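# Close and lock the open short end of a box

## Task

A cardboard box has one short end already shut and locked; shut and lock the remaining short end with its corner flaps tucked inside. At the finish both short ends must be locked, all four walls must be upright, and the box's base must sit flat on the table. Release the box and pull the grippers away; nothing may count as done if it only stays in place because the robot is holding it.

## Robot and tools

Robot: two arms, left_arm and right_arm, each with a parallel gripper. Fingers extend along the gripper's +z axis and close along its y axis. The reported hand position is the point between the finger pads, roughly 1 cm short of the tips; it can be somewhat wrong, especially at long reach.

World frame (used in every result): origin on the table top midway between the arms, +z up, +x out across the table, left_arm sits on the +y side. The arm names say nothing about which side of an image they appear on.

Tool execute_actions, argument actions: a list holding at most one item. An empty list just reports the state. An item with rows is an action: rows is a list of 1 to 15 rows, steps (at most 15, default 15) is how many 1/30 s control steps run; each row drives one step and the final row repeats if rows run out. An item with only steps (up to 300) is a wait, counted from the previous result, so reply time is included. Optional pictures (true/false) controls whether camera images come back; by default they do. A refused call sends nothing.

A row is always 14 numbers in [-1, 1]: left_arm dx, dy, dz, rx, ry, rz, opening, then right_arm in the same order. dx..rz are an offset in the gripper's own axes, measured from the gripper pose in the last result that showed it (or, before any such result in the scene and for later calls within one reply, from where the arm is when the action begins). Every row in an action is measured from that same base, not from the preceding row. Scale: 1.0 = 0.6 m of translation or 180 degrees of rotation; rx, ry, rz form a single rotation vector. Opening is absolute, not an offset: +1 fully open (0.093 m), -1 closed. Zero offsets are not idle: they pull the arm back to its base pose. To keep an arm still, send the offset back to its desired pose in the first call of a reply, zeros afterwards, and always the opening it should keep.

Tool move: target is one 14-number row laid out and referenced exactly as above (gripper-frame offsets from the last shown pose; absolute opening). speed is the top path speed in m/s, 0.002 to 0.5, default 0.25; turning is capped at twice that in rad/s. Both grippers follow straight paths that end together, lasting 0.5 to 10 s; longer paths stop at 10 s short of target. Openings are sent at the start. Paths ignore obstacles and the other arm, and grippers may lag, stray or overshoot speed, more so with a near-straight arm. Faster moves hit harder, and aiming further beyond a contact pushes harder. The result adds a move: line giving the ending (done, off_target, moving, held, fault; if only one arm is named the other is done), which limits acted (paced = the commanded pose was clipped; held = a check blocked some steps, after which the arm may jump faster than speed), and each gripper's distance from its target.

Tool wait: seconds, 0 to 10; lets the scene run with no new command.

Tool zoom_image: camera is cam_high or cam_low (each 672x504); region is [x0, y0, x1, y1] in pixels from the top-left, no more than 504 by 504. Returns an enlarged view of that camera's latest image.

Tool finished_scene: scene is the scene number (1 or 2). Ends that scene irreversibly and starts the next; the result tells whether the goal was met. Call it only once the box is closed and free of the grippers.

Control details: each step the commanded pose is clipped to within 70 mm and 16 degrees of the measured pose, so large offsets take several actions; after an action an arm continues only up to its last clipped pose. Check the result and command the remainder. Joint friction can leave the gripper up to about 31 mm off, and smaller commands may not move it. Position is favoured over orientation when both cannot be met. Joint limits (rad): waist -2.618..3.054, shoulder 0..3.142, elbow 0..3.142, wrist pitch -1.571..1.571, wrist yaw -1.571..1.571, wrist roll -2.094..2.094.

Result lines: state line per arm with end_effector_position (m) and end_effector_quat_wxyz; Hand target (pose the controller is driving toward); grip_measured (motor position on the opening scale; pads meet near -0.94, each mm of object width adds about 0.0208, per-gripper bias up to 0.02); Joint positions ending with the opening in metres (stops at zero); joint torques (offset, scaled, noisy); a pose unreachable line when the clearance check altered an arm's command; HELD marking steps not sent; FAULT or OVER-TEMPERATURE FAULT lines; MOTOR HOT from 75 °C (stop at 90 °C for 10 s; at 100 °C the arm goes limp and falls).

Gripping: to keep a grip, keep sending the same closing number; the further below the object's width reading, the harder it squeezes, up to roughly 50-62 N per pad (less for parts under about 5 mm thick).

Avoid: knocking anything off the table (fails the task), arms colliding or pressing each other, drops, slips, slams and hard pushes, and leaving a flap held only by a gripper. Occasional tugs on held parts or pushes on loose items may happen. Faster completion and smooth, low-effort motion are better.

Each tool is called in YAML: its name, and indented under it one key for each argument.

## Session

execute_actions:
  actions: []

Scene clock: 0.00 s of 5500.00 s.
left_arm: end_effector_position=(+0.5389, +0.1107, +0.3340) grip_measured=+0.993 end_effector_quat_wxyz=(+0.706, +0.527, +0.471, -0.043) | right_arm: end_effector_position=(+0.5592, -0.4565, +0.2916) grip_measured=+1.000 end_effector_quat_wxyz=(+0.648, +0.181, +0.616, +0.410)
Joint positions: left_arm=[-0.129  1.977  1.647  0.332  0.938  0.778  0.093] | right_arm=[-0.696  1.996  1.298  0.966 -0.837  1.05   0.093]
Joint velocities: left_arm=[ 0.007 -0.027  0.007 -0.022 -0.022 -0.081  0.001] | right_arm=[-0.002 -0.002  0.002 -0.022 -0.051  0.007  0.   ]
Joint torques (N m, as the arm reports them, + toward a larger angle): no reading
Motor temperatures (°C, as the motors report them): left_arm=[27 39 38 31 30 30] | right_arm=[27 33 41 32 28 27]
Hand target (left_arm): +0.539, +0.111, +0.334; +0.706, +0.527, +0.471, -0.043
Hand target (right_arm): +0.559, -0.457, +0.292; +0.648, +0.181, +0.616, +0.410

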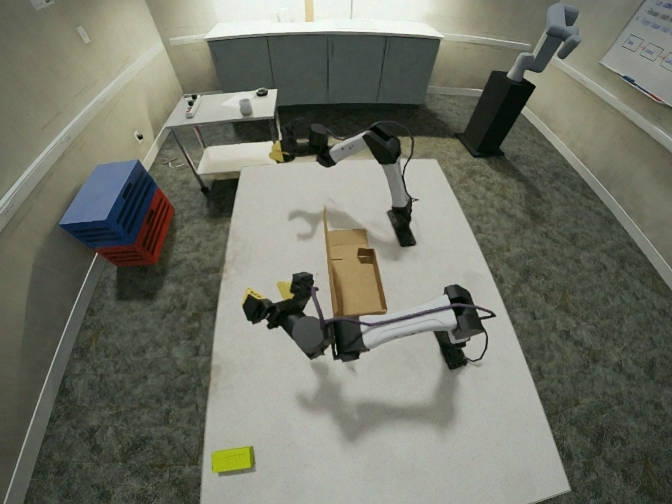

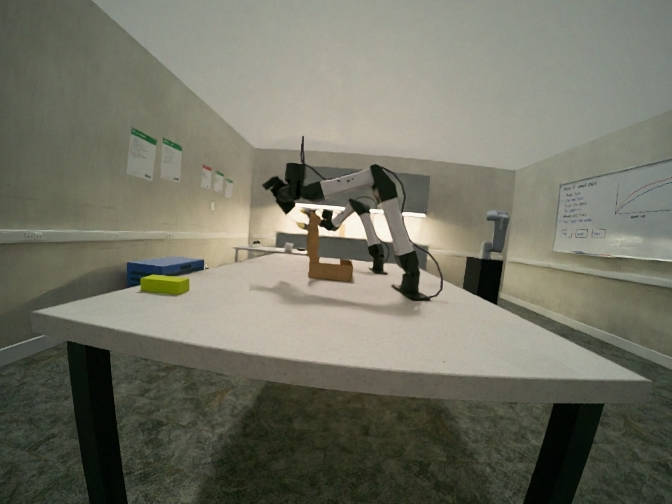

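zoom_image:
  camera: "cam_high"
  region: [300,200,410,330]

zoom_image:
  camera: "cam_low"
  region: [280,200,390,290]

Region (300, 200, 410, 330) of cam_high's 672x504 image, scaled by 3.877, with more detail than that image has; it fills the left 426 columns of this view, and the rest is white.

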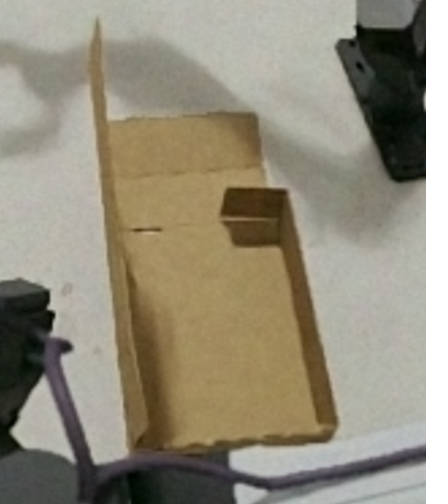

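Region (280, 200, 390, 290) of cam_low's 672x504 image, scaled by 4.582, with more detail than that image has; it fills the top 412 rows of this view, and the rest is white.

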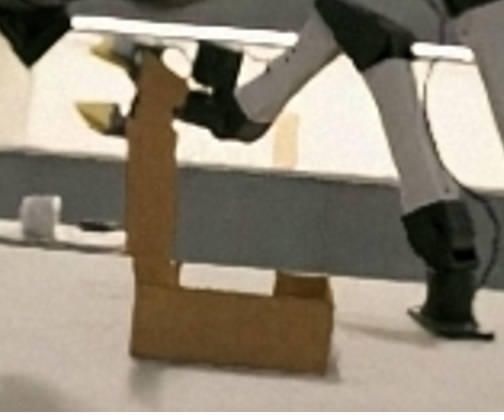

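move:
  target: [-0.355,-0.357,-0.248,0.304,0.208,-0.125,0.3, 0.373,0.053,-0.19,0.301,0.475,-0.133,-1]
  speed: 0.2

Scene clock: 41.57 s of 5500.00 s.
left_arm: end_effector_position=(+0.2149, +0.0430, +0.3334) grip_measured=+0.302 end_effector_quat_wxyz=(+0.277, +0.647, +0.685, -0.186) | right_arm: end_effector_position=(+0.4193, -0.3044, +0.1434) grip_measured=-0.977 end_effector_quat_wxyz=(+0.004, +0.007, +1.000, -0.003)
Joint positions: left_arm=[-0.536  1.465  1.89  -1.57   0.55   1.022  0.06 ] | right_arm=[-0.209  1.986  1.867 -1.444  0.005 -0.074  0.   ]
Joint velocities: left_arm=[-0.022 -0.027  0.007 -0.007 -0.037 -0.095 -0.001] | right_arm=[ 0.007  0.012 -0.012  0.022  0.007 -0.051  0.   ]
Joint torques (N m, as the arm reports them, + toward a larger angle): left_arm=[-0.57 -7.33  4.11  0.86  0.29 -0.04] | right_arm=[  0.48 -11.16   8.2    0.4    0.09   0.06]
Motor temperatures (°C, as the motors report them): left_arm=[27 54 44 37 30 30] | right_arm=[27 46 45 37 27 27]
Hand target (left_arm): +0.208, +0.043, +0.332; +0.271, +0.648, +0.686, -0.189
Hand target (right_arm): +0.421, -0.303, +0.147; +0.004, +0.008, +1.000, -0.008
Off the commanded pose (left_arm): 0.006 m, 11 deg.
Off the commanded pose (right_arm): 0.008 m, 1 deg.
joint sent to its limit (left arm) — the command would take joint 4 (wrist pitch) past its lower limit, so that joint was sent only as far as its limit.
After step 90, 33.50 s passed at rest.
move: off_target (left_arm)

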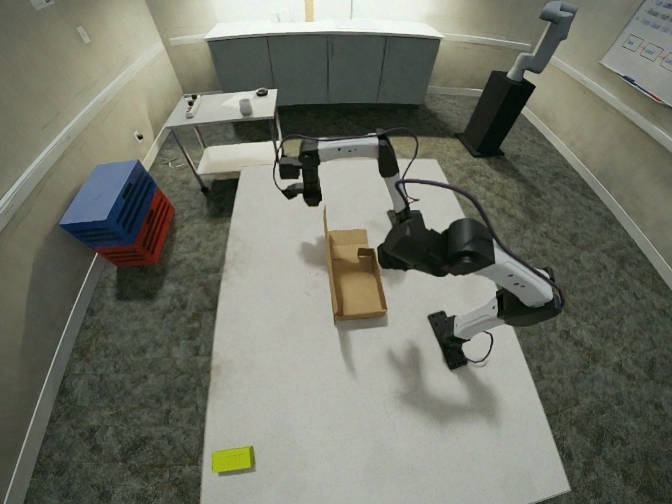

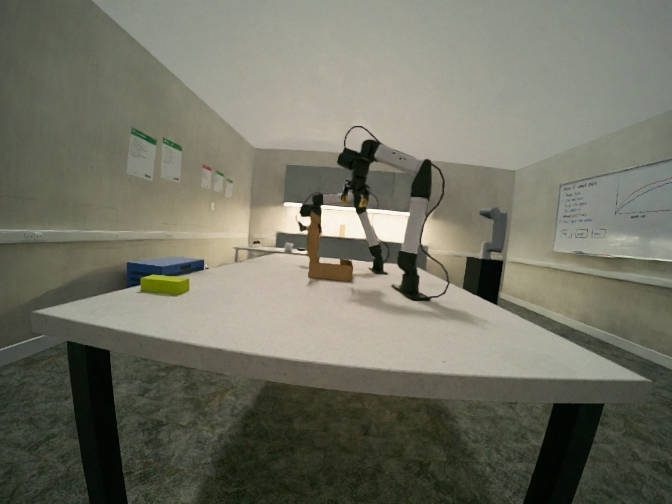

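move:
  target: [0.179,-0.063,0.362,0.054,0.029,0,0.3, 0.0,0.17,0.12,-0.22,0,0,-1]
  speed: 0.15

zoom_image:
  camera: "cam_high"
  region: [280,180,420,330]

zoom_image:
  camera: "cam_low"
  region: [280,200,390,290]

Scene clock: 67.47 s of 5500.00 s.
left_arm: end_effector_position=(+0.2108, -0.0091, +0.1013) grip_measured=+0.302 end_effector_quat_wxyz=(+0.196, +0.675, +0.679, -0.213) | right_arm: end_effector_position=(+0.4190, -0.2014, +0.0757) grip_measured=-0.977 end_effector_quat_wxyz=(-0.002, +0.006, +0.944, +0.329)
Joint positions: left_arm=[-0.722  1.506  1.005 -0.752  0.501  0.926  0.06 ] | right_arm=[-0.216  2.048  1.54  -1.139 -0.668 -0.109  0.   ]
Joint velocities: left_arm=[-0.012 -0.007 -0.032  0.037  0.007  0.022 -0.001] | right_arm=[-0.012 -0.012 -0.022  0.081 -0.066  0.022  0.   ]
Joint torques (N m, as the arm reports them, + toward a larger angle): left_arm=[-0.54 -6.08  5.33  0.93  0.27  0.02] | right_arm=[ -1.01 -11.55   4.96   0.61  -0.41  -0.09]
Motor temperatures (°C, as the motors report them): left_arm=[27 49 42 36 30 30] | right_arm=[27 47 46 34 27 27]
Hand target (left_arm): +0.208, -0.012, +0.095; +0.190, +0.676, +0.679, -0.214
Hand target (right_arm): +0.419, -0.203, +0.071; +0.000, +0.006, +0.942, +0.336
Off the commanded pose (left_arm): 0.008 m, 1 deg.
Off the commanded pose (right_arm): 0.006 m, 1 deg.
After step 90, 20.00 s passed at rest.
move: done

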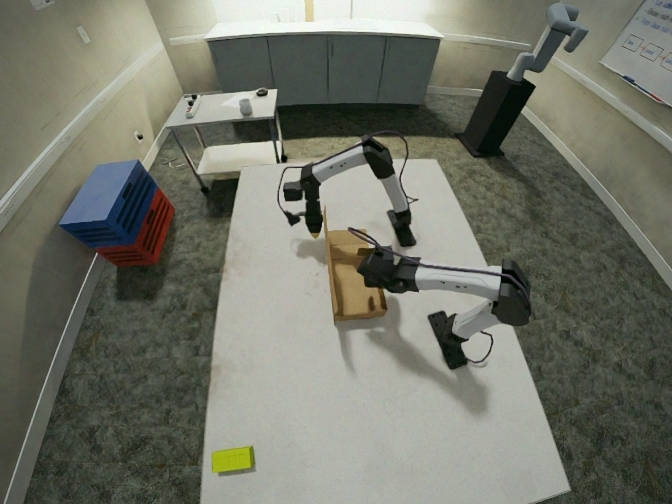

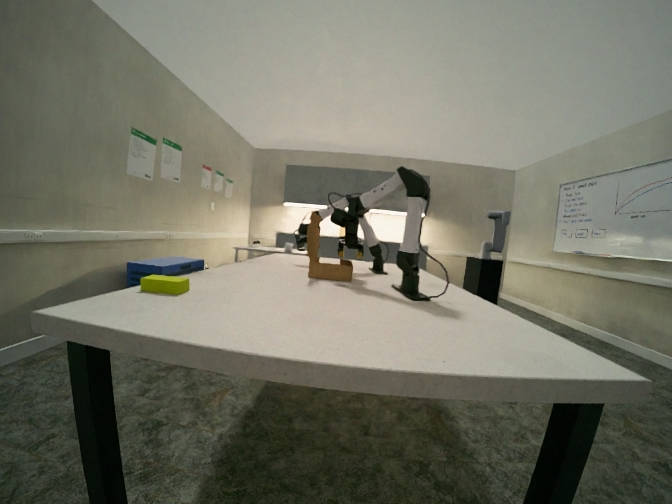

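Region (280, 180, 420, 330) of cam_high's 672x504 image, scaled by 3.360, with more detail than that image has; it fills the left 470 columns of this view, and the rest is white.

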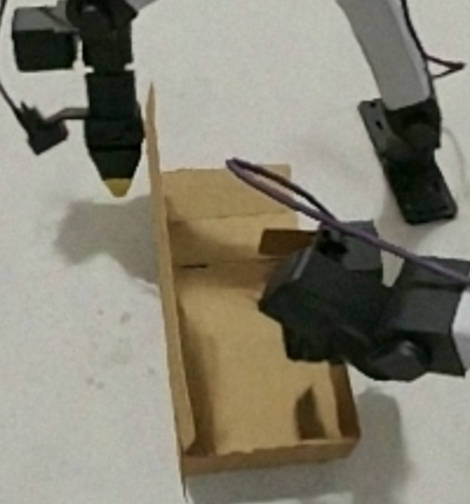

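Region (280, 200, 390, 290) of cam_low's 672x504 image, scaled by 4.582, with more detail than that image has; it fills the top 412 rows of this view, and the rest is white.

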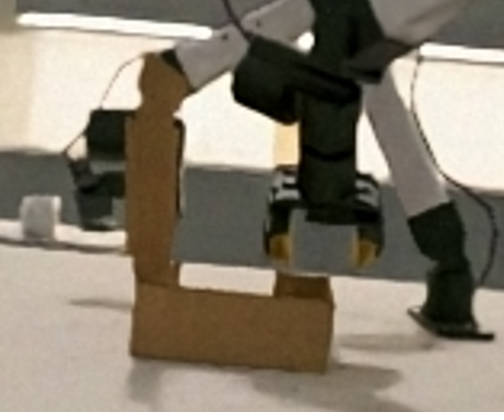

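move:
  target: [0.064,-0.025,0.098,0,0,0,0.3, 0.0,-0.012,0.07,0,0,0,-1]
  speed: 0.06

move:
  target: [0,0,0,0,0,0,-1, 0,0,0,0,0,0,-1]

move:
  target: [0.008,0,0.016,0,0,0,-1, 0.15,0,0,0,0,0,-1]
  speed: 0.04

zoom_image:
  camera: "cam_high"
  region: [280,180,420,330]

zoom_image:
  camera: "cam_low"
  region: [280,200,390,290]

Scene clock: 82.47 s of 5500.00 s.
left_arm: end_effector_position=(+0.1988, -0.0088, +0.0385) grip_measured=+0.302 end_effector_quat_wxyz=(+0.202, +0.673, +0.679, -0.211) | right_arm: end_effector_position=(+0.4212, -0.1855, +0.0454) grip_measured=-0.977 end_effector_quat_wxyz=(+0.003, +0.006, +0.944, +0.329)
Joint positions: left_arm=[-0.746  1.555  0.775 -0.444  0.493  0.894  0.06 ] | right_arm=[-0.174  2.069  1.447 -0.978 -0.669 -0.05   0.   ]
Joint velocities: left_arm=[ 0.012 -0.007 -0.027  0.022 -0.007 -0.007 -0.   ] | right_arm=[-0.002 -0.002 -0.002  0.066 -0.022 -0.022  0.   ]
Joint torques (N m, as the arm reports them, + toward a larger angle): left_arm=[-0.91 -5.67  4.67  0.97  0.28 -0.02] | right_arm=[  0.75 -11.54   4.78   0.69  -0.32   0.02]
Motor temperatures (°C, as the motors report them): left_arm=[27 47 42 35 30 30] | right_arm=[27 48 45 34 28 27]
Hand target (left_arm): +0.195, -0.010, +0.031; +0.196, +0.675, +0.679, -0.213
Hand target (right_arm): +0.419, -0.181, +0.039; -0.002, +0.006, +0.944, +0.330
Off the commanded pose (left_arm): 0.009 m, 1 deg.
Off the commanded pose (right_arm): 0.009 m, 1 deg.
After step 90, 10.27 s passed at rest.
move: done

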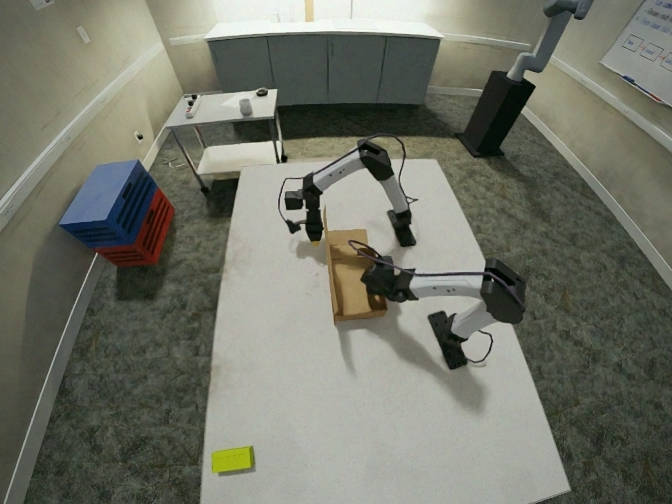

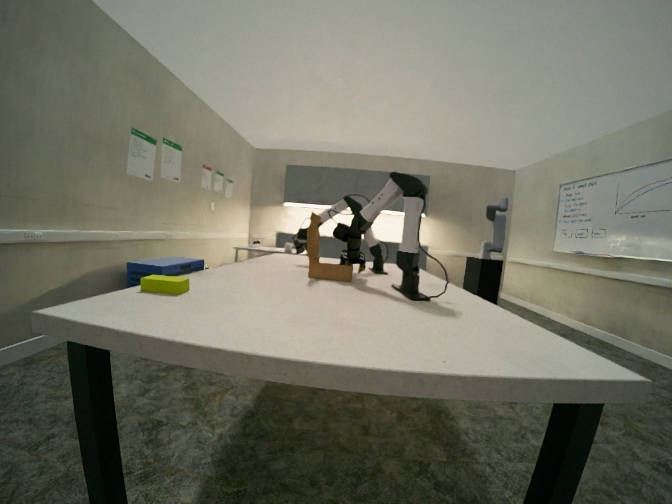

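Scene clock: 82.97 s of 5500.00 s.
left_arm: end_effector_position=(+0.1991, -0.0087, +0.0384) grip_measured=-0.995 end_effector_quat_wxyz=(+0.203, +0.674, +0.679, -0.210) | right_arm: end_effector_position=(+0.4212, -0.1855, +0.0454) grip_measured=-0.977 end_effector_quat_wxyz=(+0.003, +0.006, +0.944, +0.329)
Joint positions: left_arm=[-0.746  1.555  0.775 -0.443  0.491  0.895  0.   ] | right_arm=[-0.174  2.069  1.447 -0.978 -0.669 -0.05   0.   ]
Joint velocities: left_arm=[-0.017 -0.017 -0.012 -0.007  0.007  0.051  0.   ] | right_arm=[ 0.002 -0.002  0.007  0.007 -0.022  0.037  0.   ]
Joint torques (N m, as the arm reports them, + toward a larger angle): left_arm=[ 0.16 -7.4   5.66  0.86  0.3   0.05] | right_arm=[ -0.27 -12.23   5.94   0.47  -0.3   -0.04]
Motor temperatures (°C, as the motors report them): left_arm=[27 47 42 35 30 30] | right_arm=[27 48 45 34 28 27]
Hand target (left_arm): +0.199, -0.009, +0.038; +0.202, +0.673, +0.679, -0.211
Hand target (right_arm): +0.421, -0.185, +0.045; +0.003, +0.006, +0.944, +0.329
Off the commanded pose (left_arm): 0.000 m, 0 deg.
Off the commanded pose (right_arm): 0.000 m, 0 deg.
move: done

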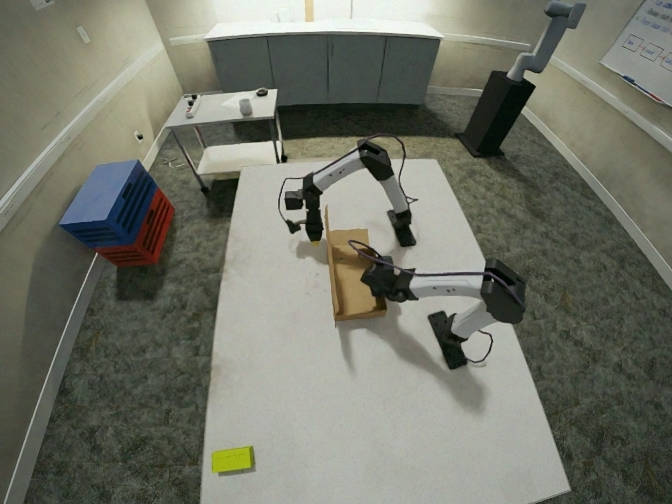

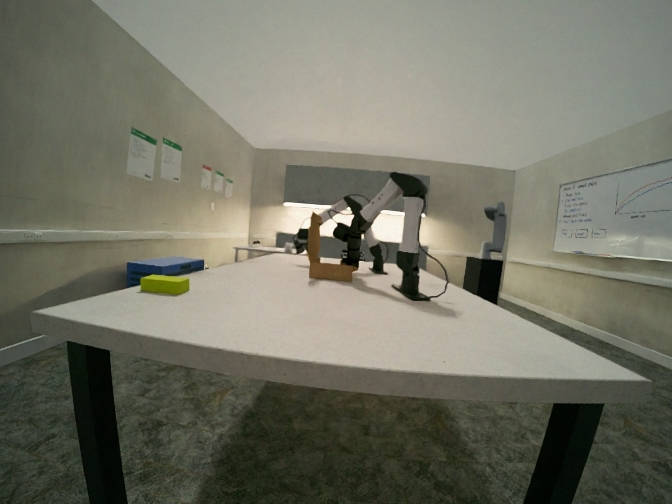

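Scene clock: 85.47 s of 5500.00 s.
left_arm: end_effector_position=(+0.2004, -0.0092, +0.0383) grip_measured=-0.995 end_effector_quat_wxyz=(+0.206, +0.674, +0.678, -0.209) | right_arm: end_effector_position=(+0.3309, -0.1824, +0.0419) grip_measured=-0.977 end_effector_quat_wxyz=(-0.010, +0.010, +0.944, +0.329)
Joint positions: left_arm=[-0.746  1.555  0.772 -0.433  0.489  0.895  0.   ] | right_arm=[-0.179  1.786  1.033 -0.881 -0.669 -0.059  0.   ]
Joint velocities: left_arm=[-0.002 -0.012 -0.002  0.007 -0.007  0.037  0.   ] | right_arm=[ 0.002  0.002  0.012 -0.007 -0.022  0.007  0.   ]
Joint torques (N m, as the arm reports them, + toward a larger angle): left_arm=[-0.08 -4.44  4.34  1.17  0.29  0.03] | right_arm=[ -1.25 -10.68   4.24   0.57  -0.27  -0.1 ]
Motor temperatures (°C, as the motors report them): left_arm=[27 47 42 35 30 30] | right_arm=[27 48 45 34 28 27]
Hand target (left_arm): +0.199, -0.010, +0.028; +0.202, +0.674, +0.679, -0.210
Hand target (right_arm): +0.331, -0.185, +0.043; +0.002, +0.006, +0.945, +0.328
Off the commanded pose (left_arm): 0.011 m, 0 deg.
Off the commanded pose (right_arm): 0.004 m, 2 deg.
move: off_target (left_arm)

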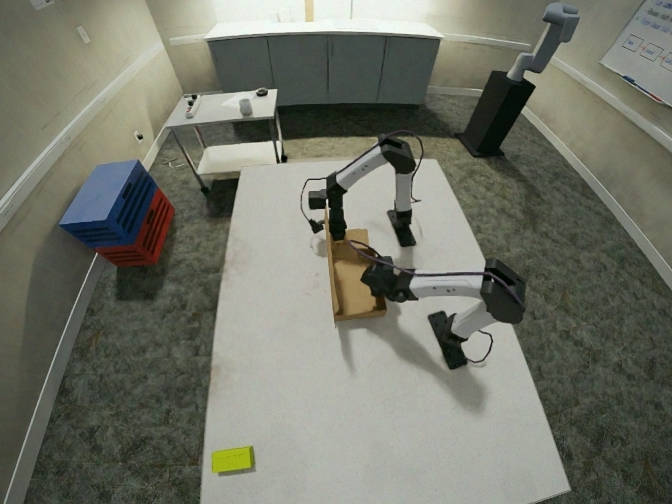

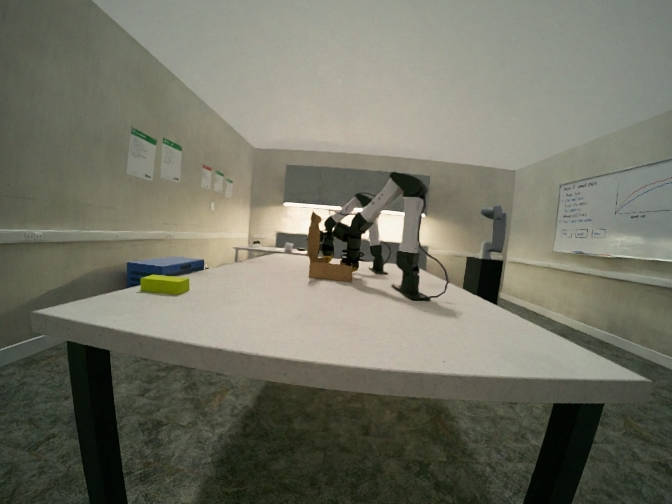

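Region (280, 180, 420, 330) of cam_high's 672x504 image, scaled by 3.360, with more detail than that image has; it fills the left 470 columns of this view, and the rest is white.

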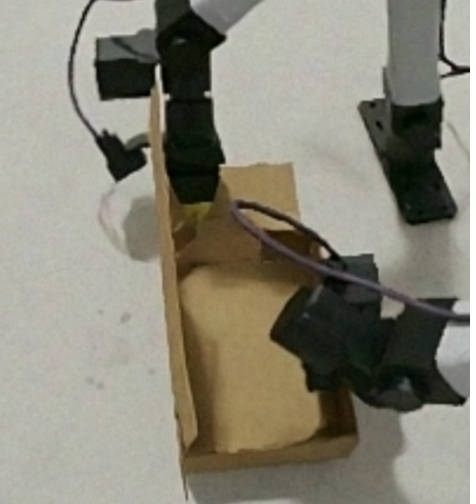

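Region (280, 200, 390, 290) of cam_low's 672x504 image, scaled by 4.582, with more detail than that image has; it fills the top 412 rows of this view, and the rest is white.

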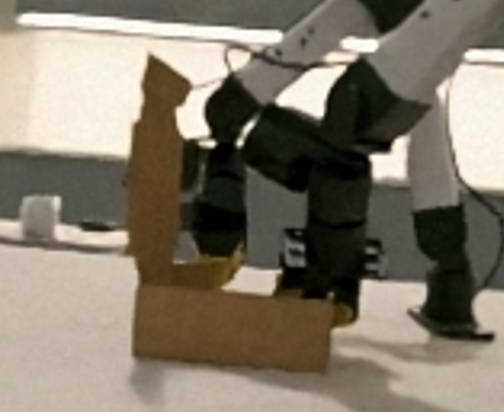

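execute_actions:
  actions: []

Scene clock: 108.10 s of 5500.00 s.
left_arm: end_effector_position=(+0.2005, -0.0093, +0.0383) grip_measured=-0.995 end_effector_quat_wxyz=(+0.207, +0.674, +0.678, -0.209) | right_arm: end_effector_position=(+0.3311, -0.1824, +0.0419) grip_measured=-0.977 end_effector_quat_wxyz=(-0.010, +0.010, +0.944, +0.329)
Joint positions: left_arm=[-0.746  1.555  0.772 -0.432  0.489  0.894  0.   ] | right_arm=[-0.179  1.786  1.033 -0.88  -0.669 -0.06   0.   ]
Joint velocities: left_arm=[ 0.002 -0.017 -0.002 -0.007  0.051 -0.037  0.   ] | right_arm=[-0.002 -0.002  0.002  0.007 -0.037 -0.066  0.   ]
Joint torques (N m, as the arm reports them, + toward a larger angle): left_arm=[ 0.01 -4.59  4.14  1.16  0.33  0.03] | right_arm=[ -1.21 -10.66   4.16   0.57  -0.31  -0.11]
Motor temperatures (°C, as the motors report them): left_arm=[27 44 42 37 30 30] | right_arm=[27 48 44 33 28 27]
Hand target (left_arm): +0.199, -0.010, +0.028; +0.203, +0.674, +0.679, -0.210
Hand target (right_arm): +0.331, -0.185, +0.043; +0.002, +0.006, +0.945, +0.328
Off the commanded pose (left_arm): 0.011 m, 0 deg.
Off the commanded pose (right_arm): 0.004 m, 2 deg.
Steps of this call (steps 1 to 90: nothing new was sent; then 19.63 s passed at rest). Readings (end_effector_position):
1: left_arm (+0.2004, -0.0093, +0.0383) | right_arm (+0.3310, -0.1824, +0.0419)
2: left_arm (+0.2004, -0.0093, +0.0383) | right_arm (+0.3310, -0.1824, +0.0419)
4: left_arm (+0.2004, -0.0093, +0.0383) | right_arm (+0.3311, -0.1824, +0.0419)
8: left_arm (+0.2005, -0.0093, +0.0383) | right_arm (+0.3311, -0.1824, +0.0419)
90: the state above

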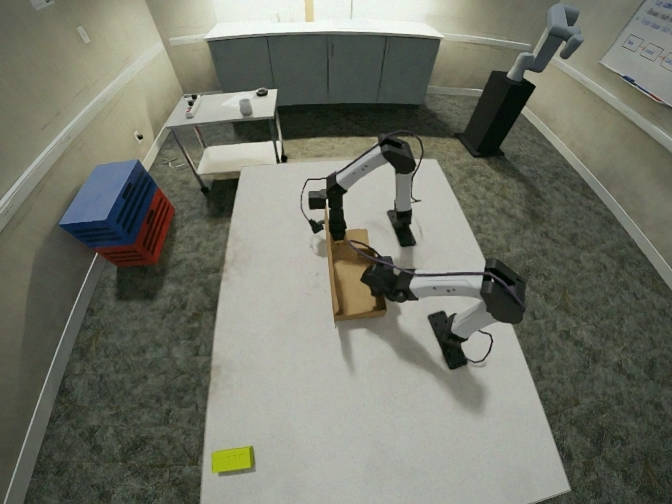

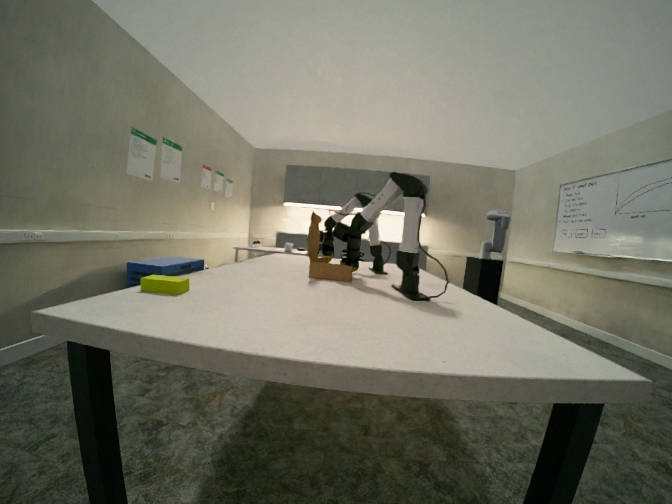

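move:
  target: [0.008,0,0.016,0,0,0,-1,0.04,0.092,0.072,0,0,0,-1]
  speed: 0.08

zoom_image:
  camera: "cam_high"
  region: [280,170,440,330]

Scene clock: 116.17 s of 5500.00 s.
left_arm: end_effector_position=(+0.2044, -0.0092, +0.0383) grip_measured=-0.995 end_effector_quat_wxyz=(+0.208, +0.661, +0.692, -0.204) | right_arm: end_effector_position=(+0.3101, -0.1222, +0.0406) grip_measured=-0.977 end_effector_quat_wxyz=(-0.018, +0.029, +0.946, +0.321)
Joint positions: left_arm=[-0.746  1.555  0.772 -0.419  0.474  0.855  0.   ] | right_arm=[ 0.045  1.682  0.909 -0.692 -0.648  0.263  0.   ]
Joint velocities: left_arm=[-0.017  0.022  0.022  0.081 -0.007  0.022  0.   ] | right_arm=[-0.012 -0.007 -0.002  0.007 -0.051  0.022  0.   ]
Joint torques (N m, as the arm reports them, + toward a larger angle): left_arm=[-0.18 -4.54  4.11  1.14  0.44  0.33] | right_arm=[ 2.33 -9.4   4.56  1.05 -0.37 -0.09]
Motor temperatures (°C, as the motors report them): left_arm=[27 44 41 37 30 30] | right_arm=[27 48 44 33 28 27]
Hand target (left_arm): +0.200, -0.010, +0.028; +0.206, +0.674, +0.679, -0.208
Hand target (right_arm): +0.307, -0.113, +0.043; -0.010, +0.010, +0.944, +0.330
Off the commanded pose (left_arm): 0.011 m, 2 deg.
Off the commanded pose (right_arm): 0.011 m, 3 deg.
After step 90, 3.70 s passed at rest.
move: off_target (left_arm, right_arm)

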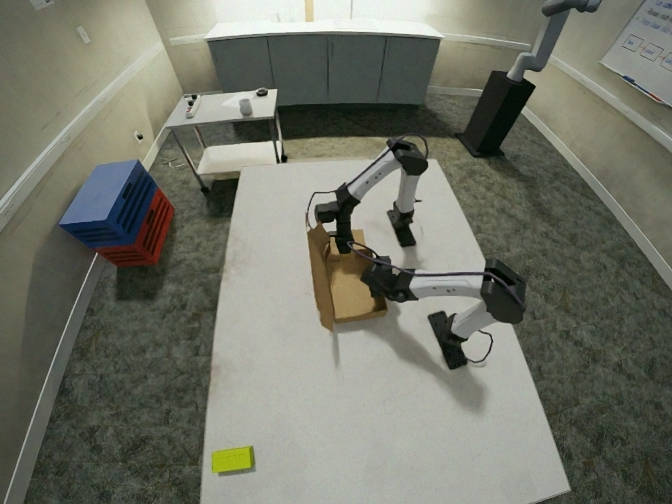

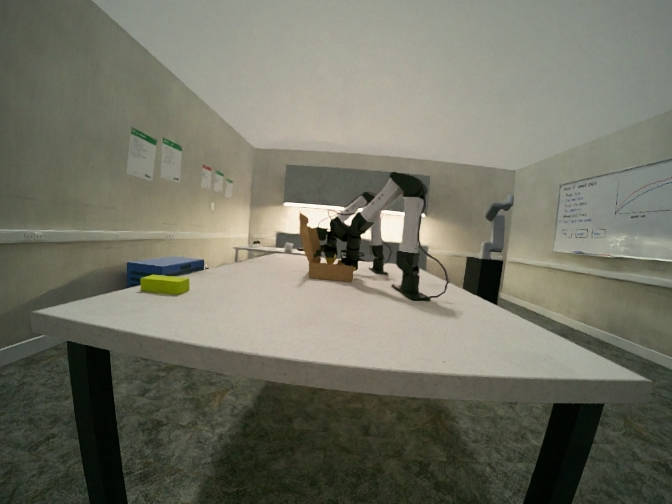

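Region (280, 170, 440, 330) of cam_high's 672x504 image, scaled by 3.150, with more detail than that image has.

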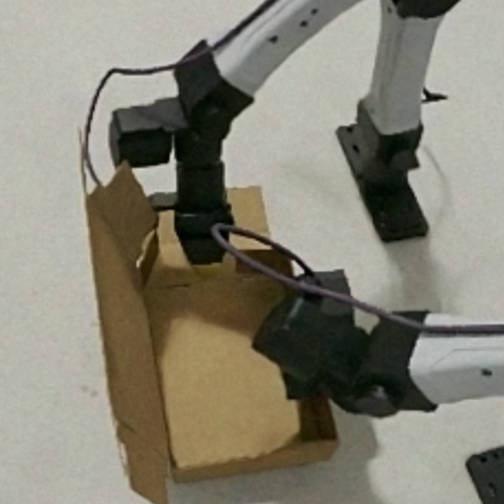

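Bracket pushes the lid. Retreat along −y and up.

move:
  target: [0.008,-0.005,0.016,0,0,0,-1,0.08,-0.17,-0.3,-0.05,0,0,-1]
  speed: 0.15

zoom_image:
  camera: "cam_high"
  region: [280,170,440,330]

Scene clock: 123.63 s of 5500.00 s.
left_arm: end_effector_position=(+0.2058, -0.0097, +0.0379) grip_measured=-0.995 end_effector_quat_wxyz=(+0.212, +0.659, +0.692, -0.203) | right_arm: end_effector_position=(+0.2605, -0.3054, +0.1182) grip_measured=-0.977 end_effector_quat_wxyz=(-0.004, +0.040, +0.923, +0.382)
Joint positions: left_arm=[-0.746  1.555  0.767 -0.405  0.472  0.85   0.   ] | right_arm=[-0.745  1.717  1.185 -1.546 -0.628 -0.705  0.   ]
Joint velocities: left_arm=[-0.002  0.002  0.002 -0.037 -0.022  0.037  0.   ] | right_arm=[-0.002 -0.022 -0.012  0.007 -0.037 -0.007  0.   ]
Joint torques (N m, as the arm reports them, + toward a larger angle): left_arm=[-0.6  -5.63  3.46  1.21  0.25 -0.02] | right_arm=[-0.91 -7.62  6.94 -0.75 -0.24 -0.11]
Motor temperatures (°C, as the motors report them): left_arm=[27 43 41 37 30 30] | right_arm=[27 47 44 34 28 27]
Hand target (left_arm): +0.201, -0.010, +0.028; +0.207, +0.661, +0.692, -0.204
Hand target (right_arm): +0.261, -0.309, +0.122; -0.003, +0.037, +0.924, +0.380
Off the commanded pose (left_arm): 0.011 m, 0 deg.
Off the commanded pose (right_arm): 0.008 m, 2 deg.
joint sent to its limit (right arm) — the command would take joint 4 (wrist pitch) past its lower limit, so that joint was sent only as far as its limit.
After step 90, 2.50 s passed at rest.
move: off_target (left_arm)

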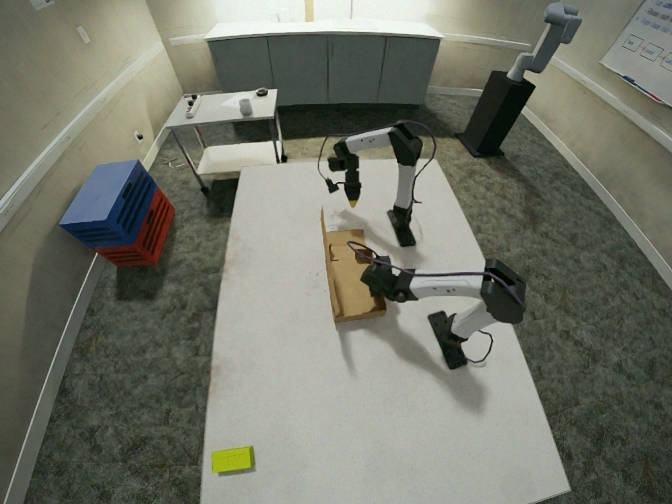

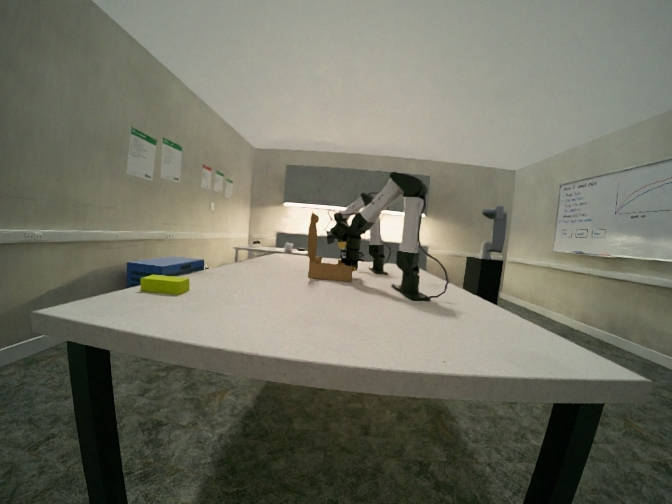

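Region (280, 170, 440, 330) of cam_high's 672x504 image, scaled by 3.150, with more detail than that image has.

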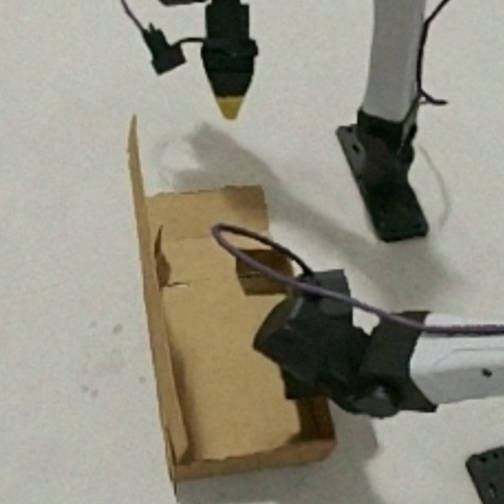

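move:
  target: [0.008,0,0.016,0,0,0,-1,-0.225,0.11,0.16,0.03,0,0,-1]
  speed: 0.15

move:
  target: [0,0,0,0,0,0,-1,0,-0.07,0.08,0,0,0,-1]
  speed: 0.1

zoom_image:
  camera: "cam_high"
  region: [280,170,440,330]

Scene clock: 143.27 s of 5500.00 s.
left_arm: end_effector_position=(+0.2059, -0.0098, +0.0380) grip_measured=-0.995 end_effector_quat_wxyz=(+0.212, +0.659, +0.692, -0.203) | right_arm: end_effector_position=(+0.3915, -0.2015, +0.0931) grip_measured=-0.977 end_effector_quat_wxyz=(-0.017, +0.044, +0.938, +0.343)
Joint positions: left_arm=[-0.746  1.555  0.767 -0.404  0.472  0.85   0.   ] | right_arm=[-0.235  1.94   1.443 -1.171 -0.696 -0.056  0.   ]
Joint velocities: left_arm=[-0.007 -0.002 -0.012  0.007 -0.037  0.037  0.   ] | right_arm=[-0.007 -0.017  0.022 -0.007 -0.007  0.022  0.   ]
Joint torques (N m, as the arm reports them, + toward a larger angle): left_arm=[-0.13 -4.62  4.    1.29  0.22  0.02] | right_arm=[  0.45 -10.36   7.92   0.54  -0.26   0.03]
Motor temperatures (°C, as the motors report them): left_arm=[27 43 41 37 30 30] | right_arm=[27 44 44 34 27 27]
Hand target (left_arm): +0.206, -0.011, +0.028; +0.211, +0.660, +0.692, -0.203
Hand target (right_arm): +0.401, -0.201, +0.095; -0.004, +0.040, +0.940, +0.340
Off the commanded pose (left_arm): 0.011 m, 0 deg.
Off the commanded pose (right_arm): 0.011 m, 2 deg.
After step 90, 14.93 s passed at rest.
move: off_target (left_arm, right_arm)

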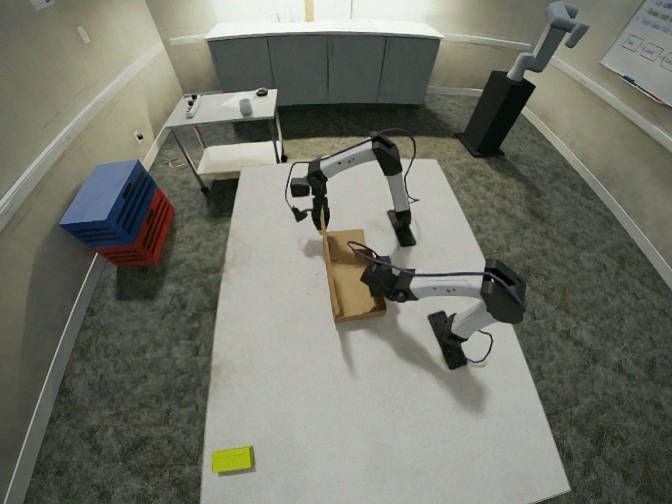

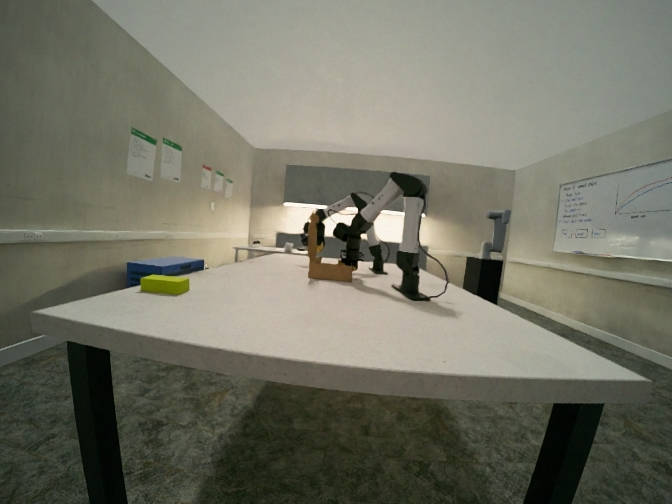

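Scene clock: 144.43 s of 5500.00 s.
left_arm: end_effector_position=(+0.2057, -0.0097, +0.0379) grip_measured=-0.995 end_effector_quat_wxyz=(+0.212, +0.659, +0.692, -0.203) | right_arm: end_effector_position=(+0.3885, -0.2011, +0.0349) grip_measured=-0.977 end_effector_quat_wxyz=(-0.019, +0.045, +0.938, +0.343)
Joint positions: left_arm=[-0.746  1.555  0.767 -0.405  0.472  0.85   0.   ] | right_arm=[-0.235  2.012  1.298 -0.959 -0.696 -0.055  0.   ]
Joint velocities: left_arm=[-0.037 -0.027 -0.007 -0.081 -0.051  0.007  0.   ] | right_arm=[-0.007  0.007 -0.017 -0.037  0.022  0.007  0.   ]
Joint torques (N m, as the arm reports them, + toward a larger angle): left_arm=[ 0.19 -7.26  5.55  0.89  0.31  0.06] | right_arm=[ -0.59 -10.78   4.42   0.52  -0.3   -0.05]
Motor temperatures (°C, as the motors report them): left_arm=[27 43 41 37 30 30] | right_arm=[27 44 44 34 27 27]
Hand target (left_arm): +0.206, -0.010, +0.038; +0.212, +0.659, +0.692, -0.203
Hand target (right_arm): +0.388, -0.202, +0.030; -0.017, +0.044, +0.938, +0.343
Off the commanded pose (left_arm): 0.000 m, 0 deg.
Off the commanded pose (right_arm): 0.006 m, 0 deg.
move: done

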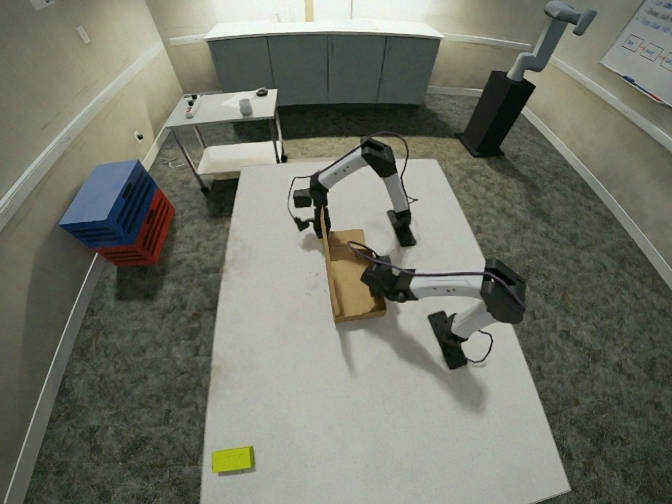

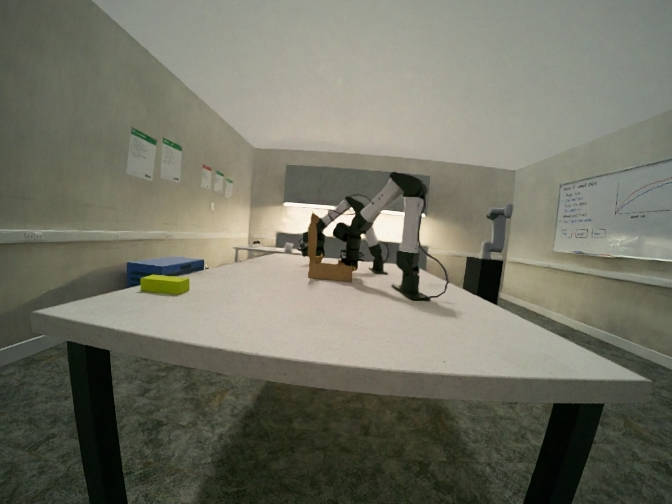

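Region (280, 170, 440, 330) of cam_high's 672x504 image, scaled by 3.150, with more detail than that image has.

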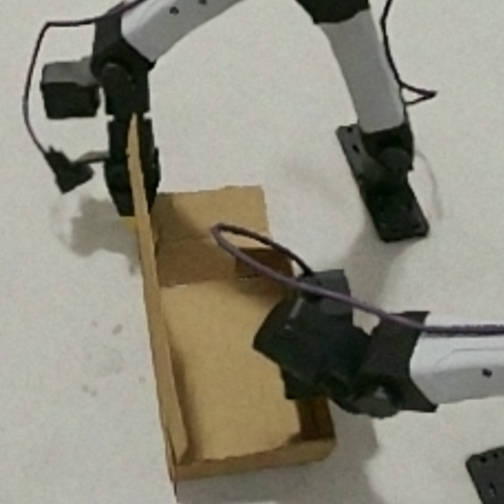

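move:
  target: [0.008,0,0.016,0,0,0,-1,-0.01,0.05,0.035,0,0,0,-1]
  speed: 0.08

move:
  target: [0.008,0,0.016,0,0,0,-1,0.085,0,0,0,0,0,-1]
  speed: 0.06

zoom_image:
  camera: "cam_high"
  region: [280,170,440,330]

Scene clock: 154.03 s of 5500.00 s.
left_arm: end_effector_position=(+0.2063, -0.0101, +0.0382) grip_measured=-0.995 end_effector_quat_wxyz=(+0.213, +0.658, +0.693, -0.203) | right_arm: end_effector_position=(+0.3912, -0.1693, +0.0341) grip_measured=-0.977 end_effector_quat_wxyz=(-0.031, +0.050, +0.939, +0.340)
Joint positions: left_arm=[-0.746  1.555  0.767 -0.402  0.472  0.847  0.   ] | right_arm=[-0.142  2.012  1.298 -0.907 -0.696  0.066  0.   ]
Joint velocities: left_arm=[ 0.002 -0.002  0.002 -0.037  0.022  0.037  0.   ] | right_arm=[ 0.002  0.012 -0.007  0.051 -0.007  0.007  0.   ]
Joint torques (N m, as the arm reports them, + toward a larger angle): left_arm=[-0.06 -4.62  4.08  1.28  0.28  0.04] | right_arm=[  0.69 -11.96   6.06   0.64  -0.36   0.03]
Motor temperatures (°C, as the motors report them): left_arm=[27 43 41 37 30 30] | right_arm=[27 45 44 34 27 27]
Hand target (left_arm): +0.205, -0.011, +0.028; +0.211, +0.660, +0.692, -0.203
Hand target (right_arm): +0.397, -0.165, +0.038; -0.019, +0.045, +0.938, +0.344
Off the commanded pose (left_arm): 0.011 m, 0 deg.
Off the commanded pose (right_arm): 0.008 m, 2 deg.
After step 90, 5.73 s passed at rest.
move: off_target (left_arm)

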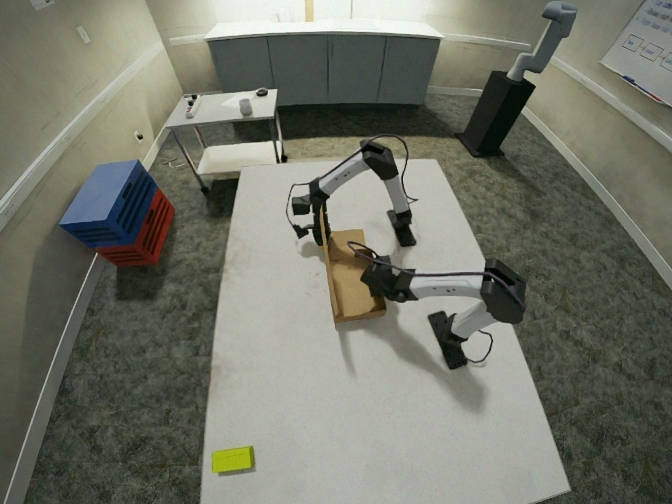

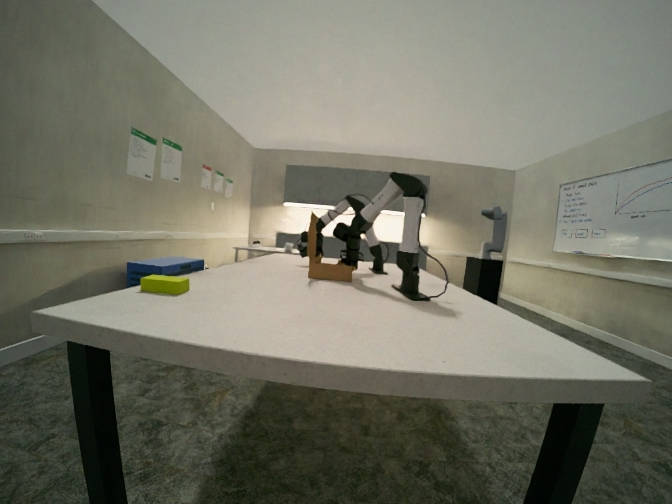

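Scene clock: 155.17 s of 5500.00 s.
left_arm: end_effector_position=(+0.2066, -0.0102, +0.0383) grip_measured=-0.995 end_effector_quat_wxyz=(+0.214, +0.658, +0.693, -0.203) | right_arm: end_effector_position=(+0.3411, -0.1683, +0.0358) grip_measured=-0.977 end_effector_quat_wxyz=(-0.040, +0.053, +0.938, +0.340)
Joint positions: left_arm=[-0.746  1.555  0.767 -0.4    0.472  0.845  0.   ] | right_arm=[-0.142  1.855  1.08  -0.866 -0.696  0.066  0.   ]
Joint velocities: left_arm=[-0.017  0.002  0.007 -0.007 -0.051  0.051  0.   ] | right_arm=[-0.007 -0.002 -0.002  0.022 -0.007 -0.037  0.   ]
Joint torques (N m, as the arm reports them, + toward a larger angle): left_arm=[-0.22 -4.75  4.14  1.21  0.27  0.03] | right_arm=[  0.39 -11.33   4.09   0.58  -0.29   0.03]
Motor temperatures (°C, as the motors report them): left_arm=[27 43 41 37 30 30] | right_arm=[27 45 44 34 27 27]
Hand target (left_arm): +0.206, -0.011, +0.028; +0.213, +0.659, +0.693, -0.203
Hand target (right_arm): +0.340, -0.166, +0.038; -0.031, +0.049, +0.938, +0.340
Off the commanded pose (left_arm): 0.011 m, 0 deg.
Off the commanded pose (right_arm): 0.004 m, 1 deg.
move: off_target (left_arm)

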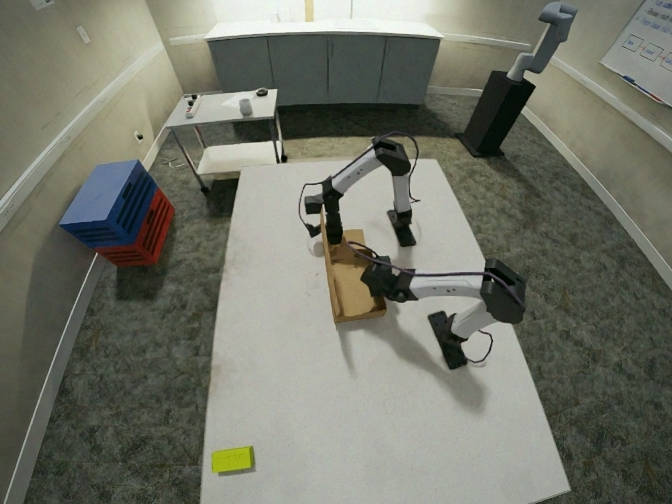

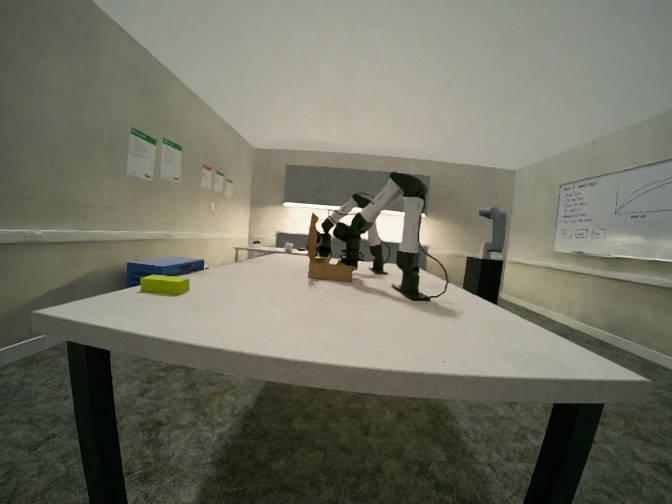

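Region (280, 170, 440, 330) of cam_high's 672x504 image, scaled by 3.150, with more detail than that image has.

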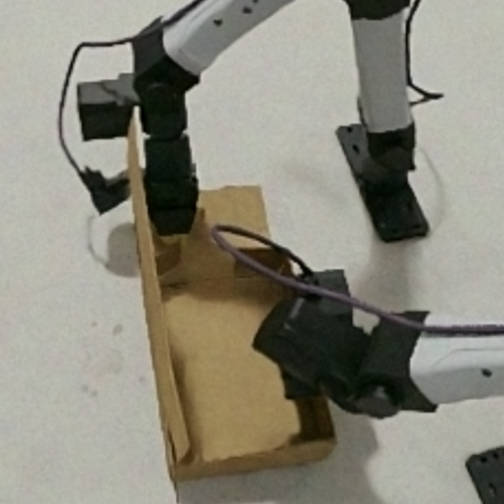

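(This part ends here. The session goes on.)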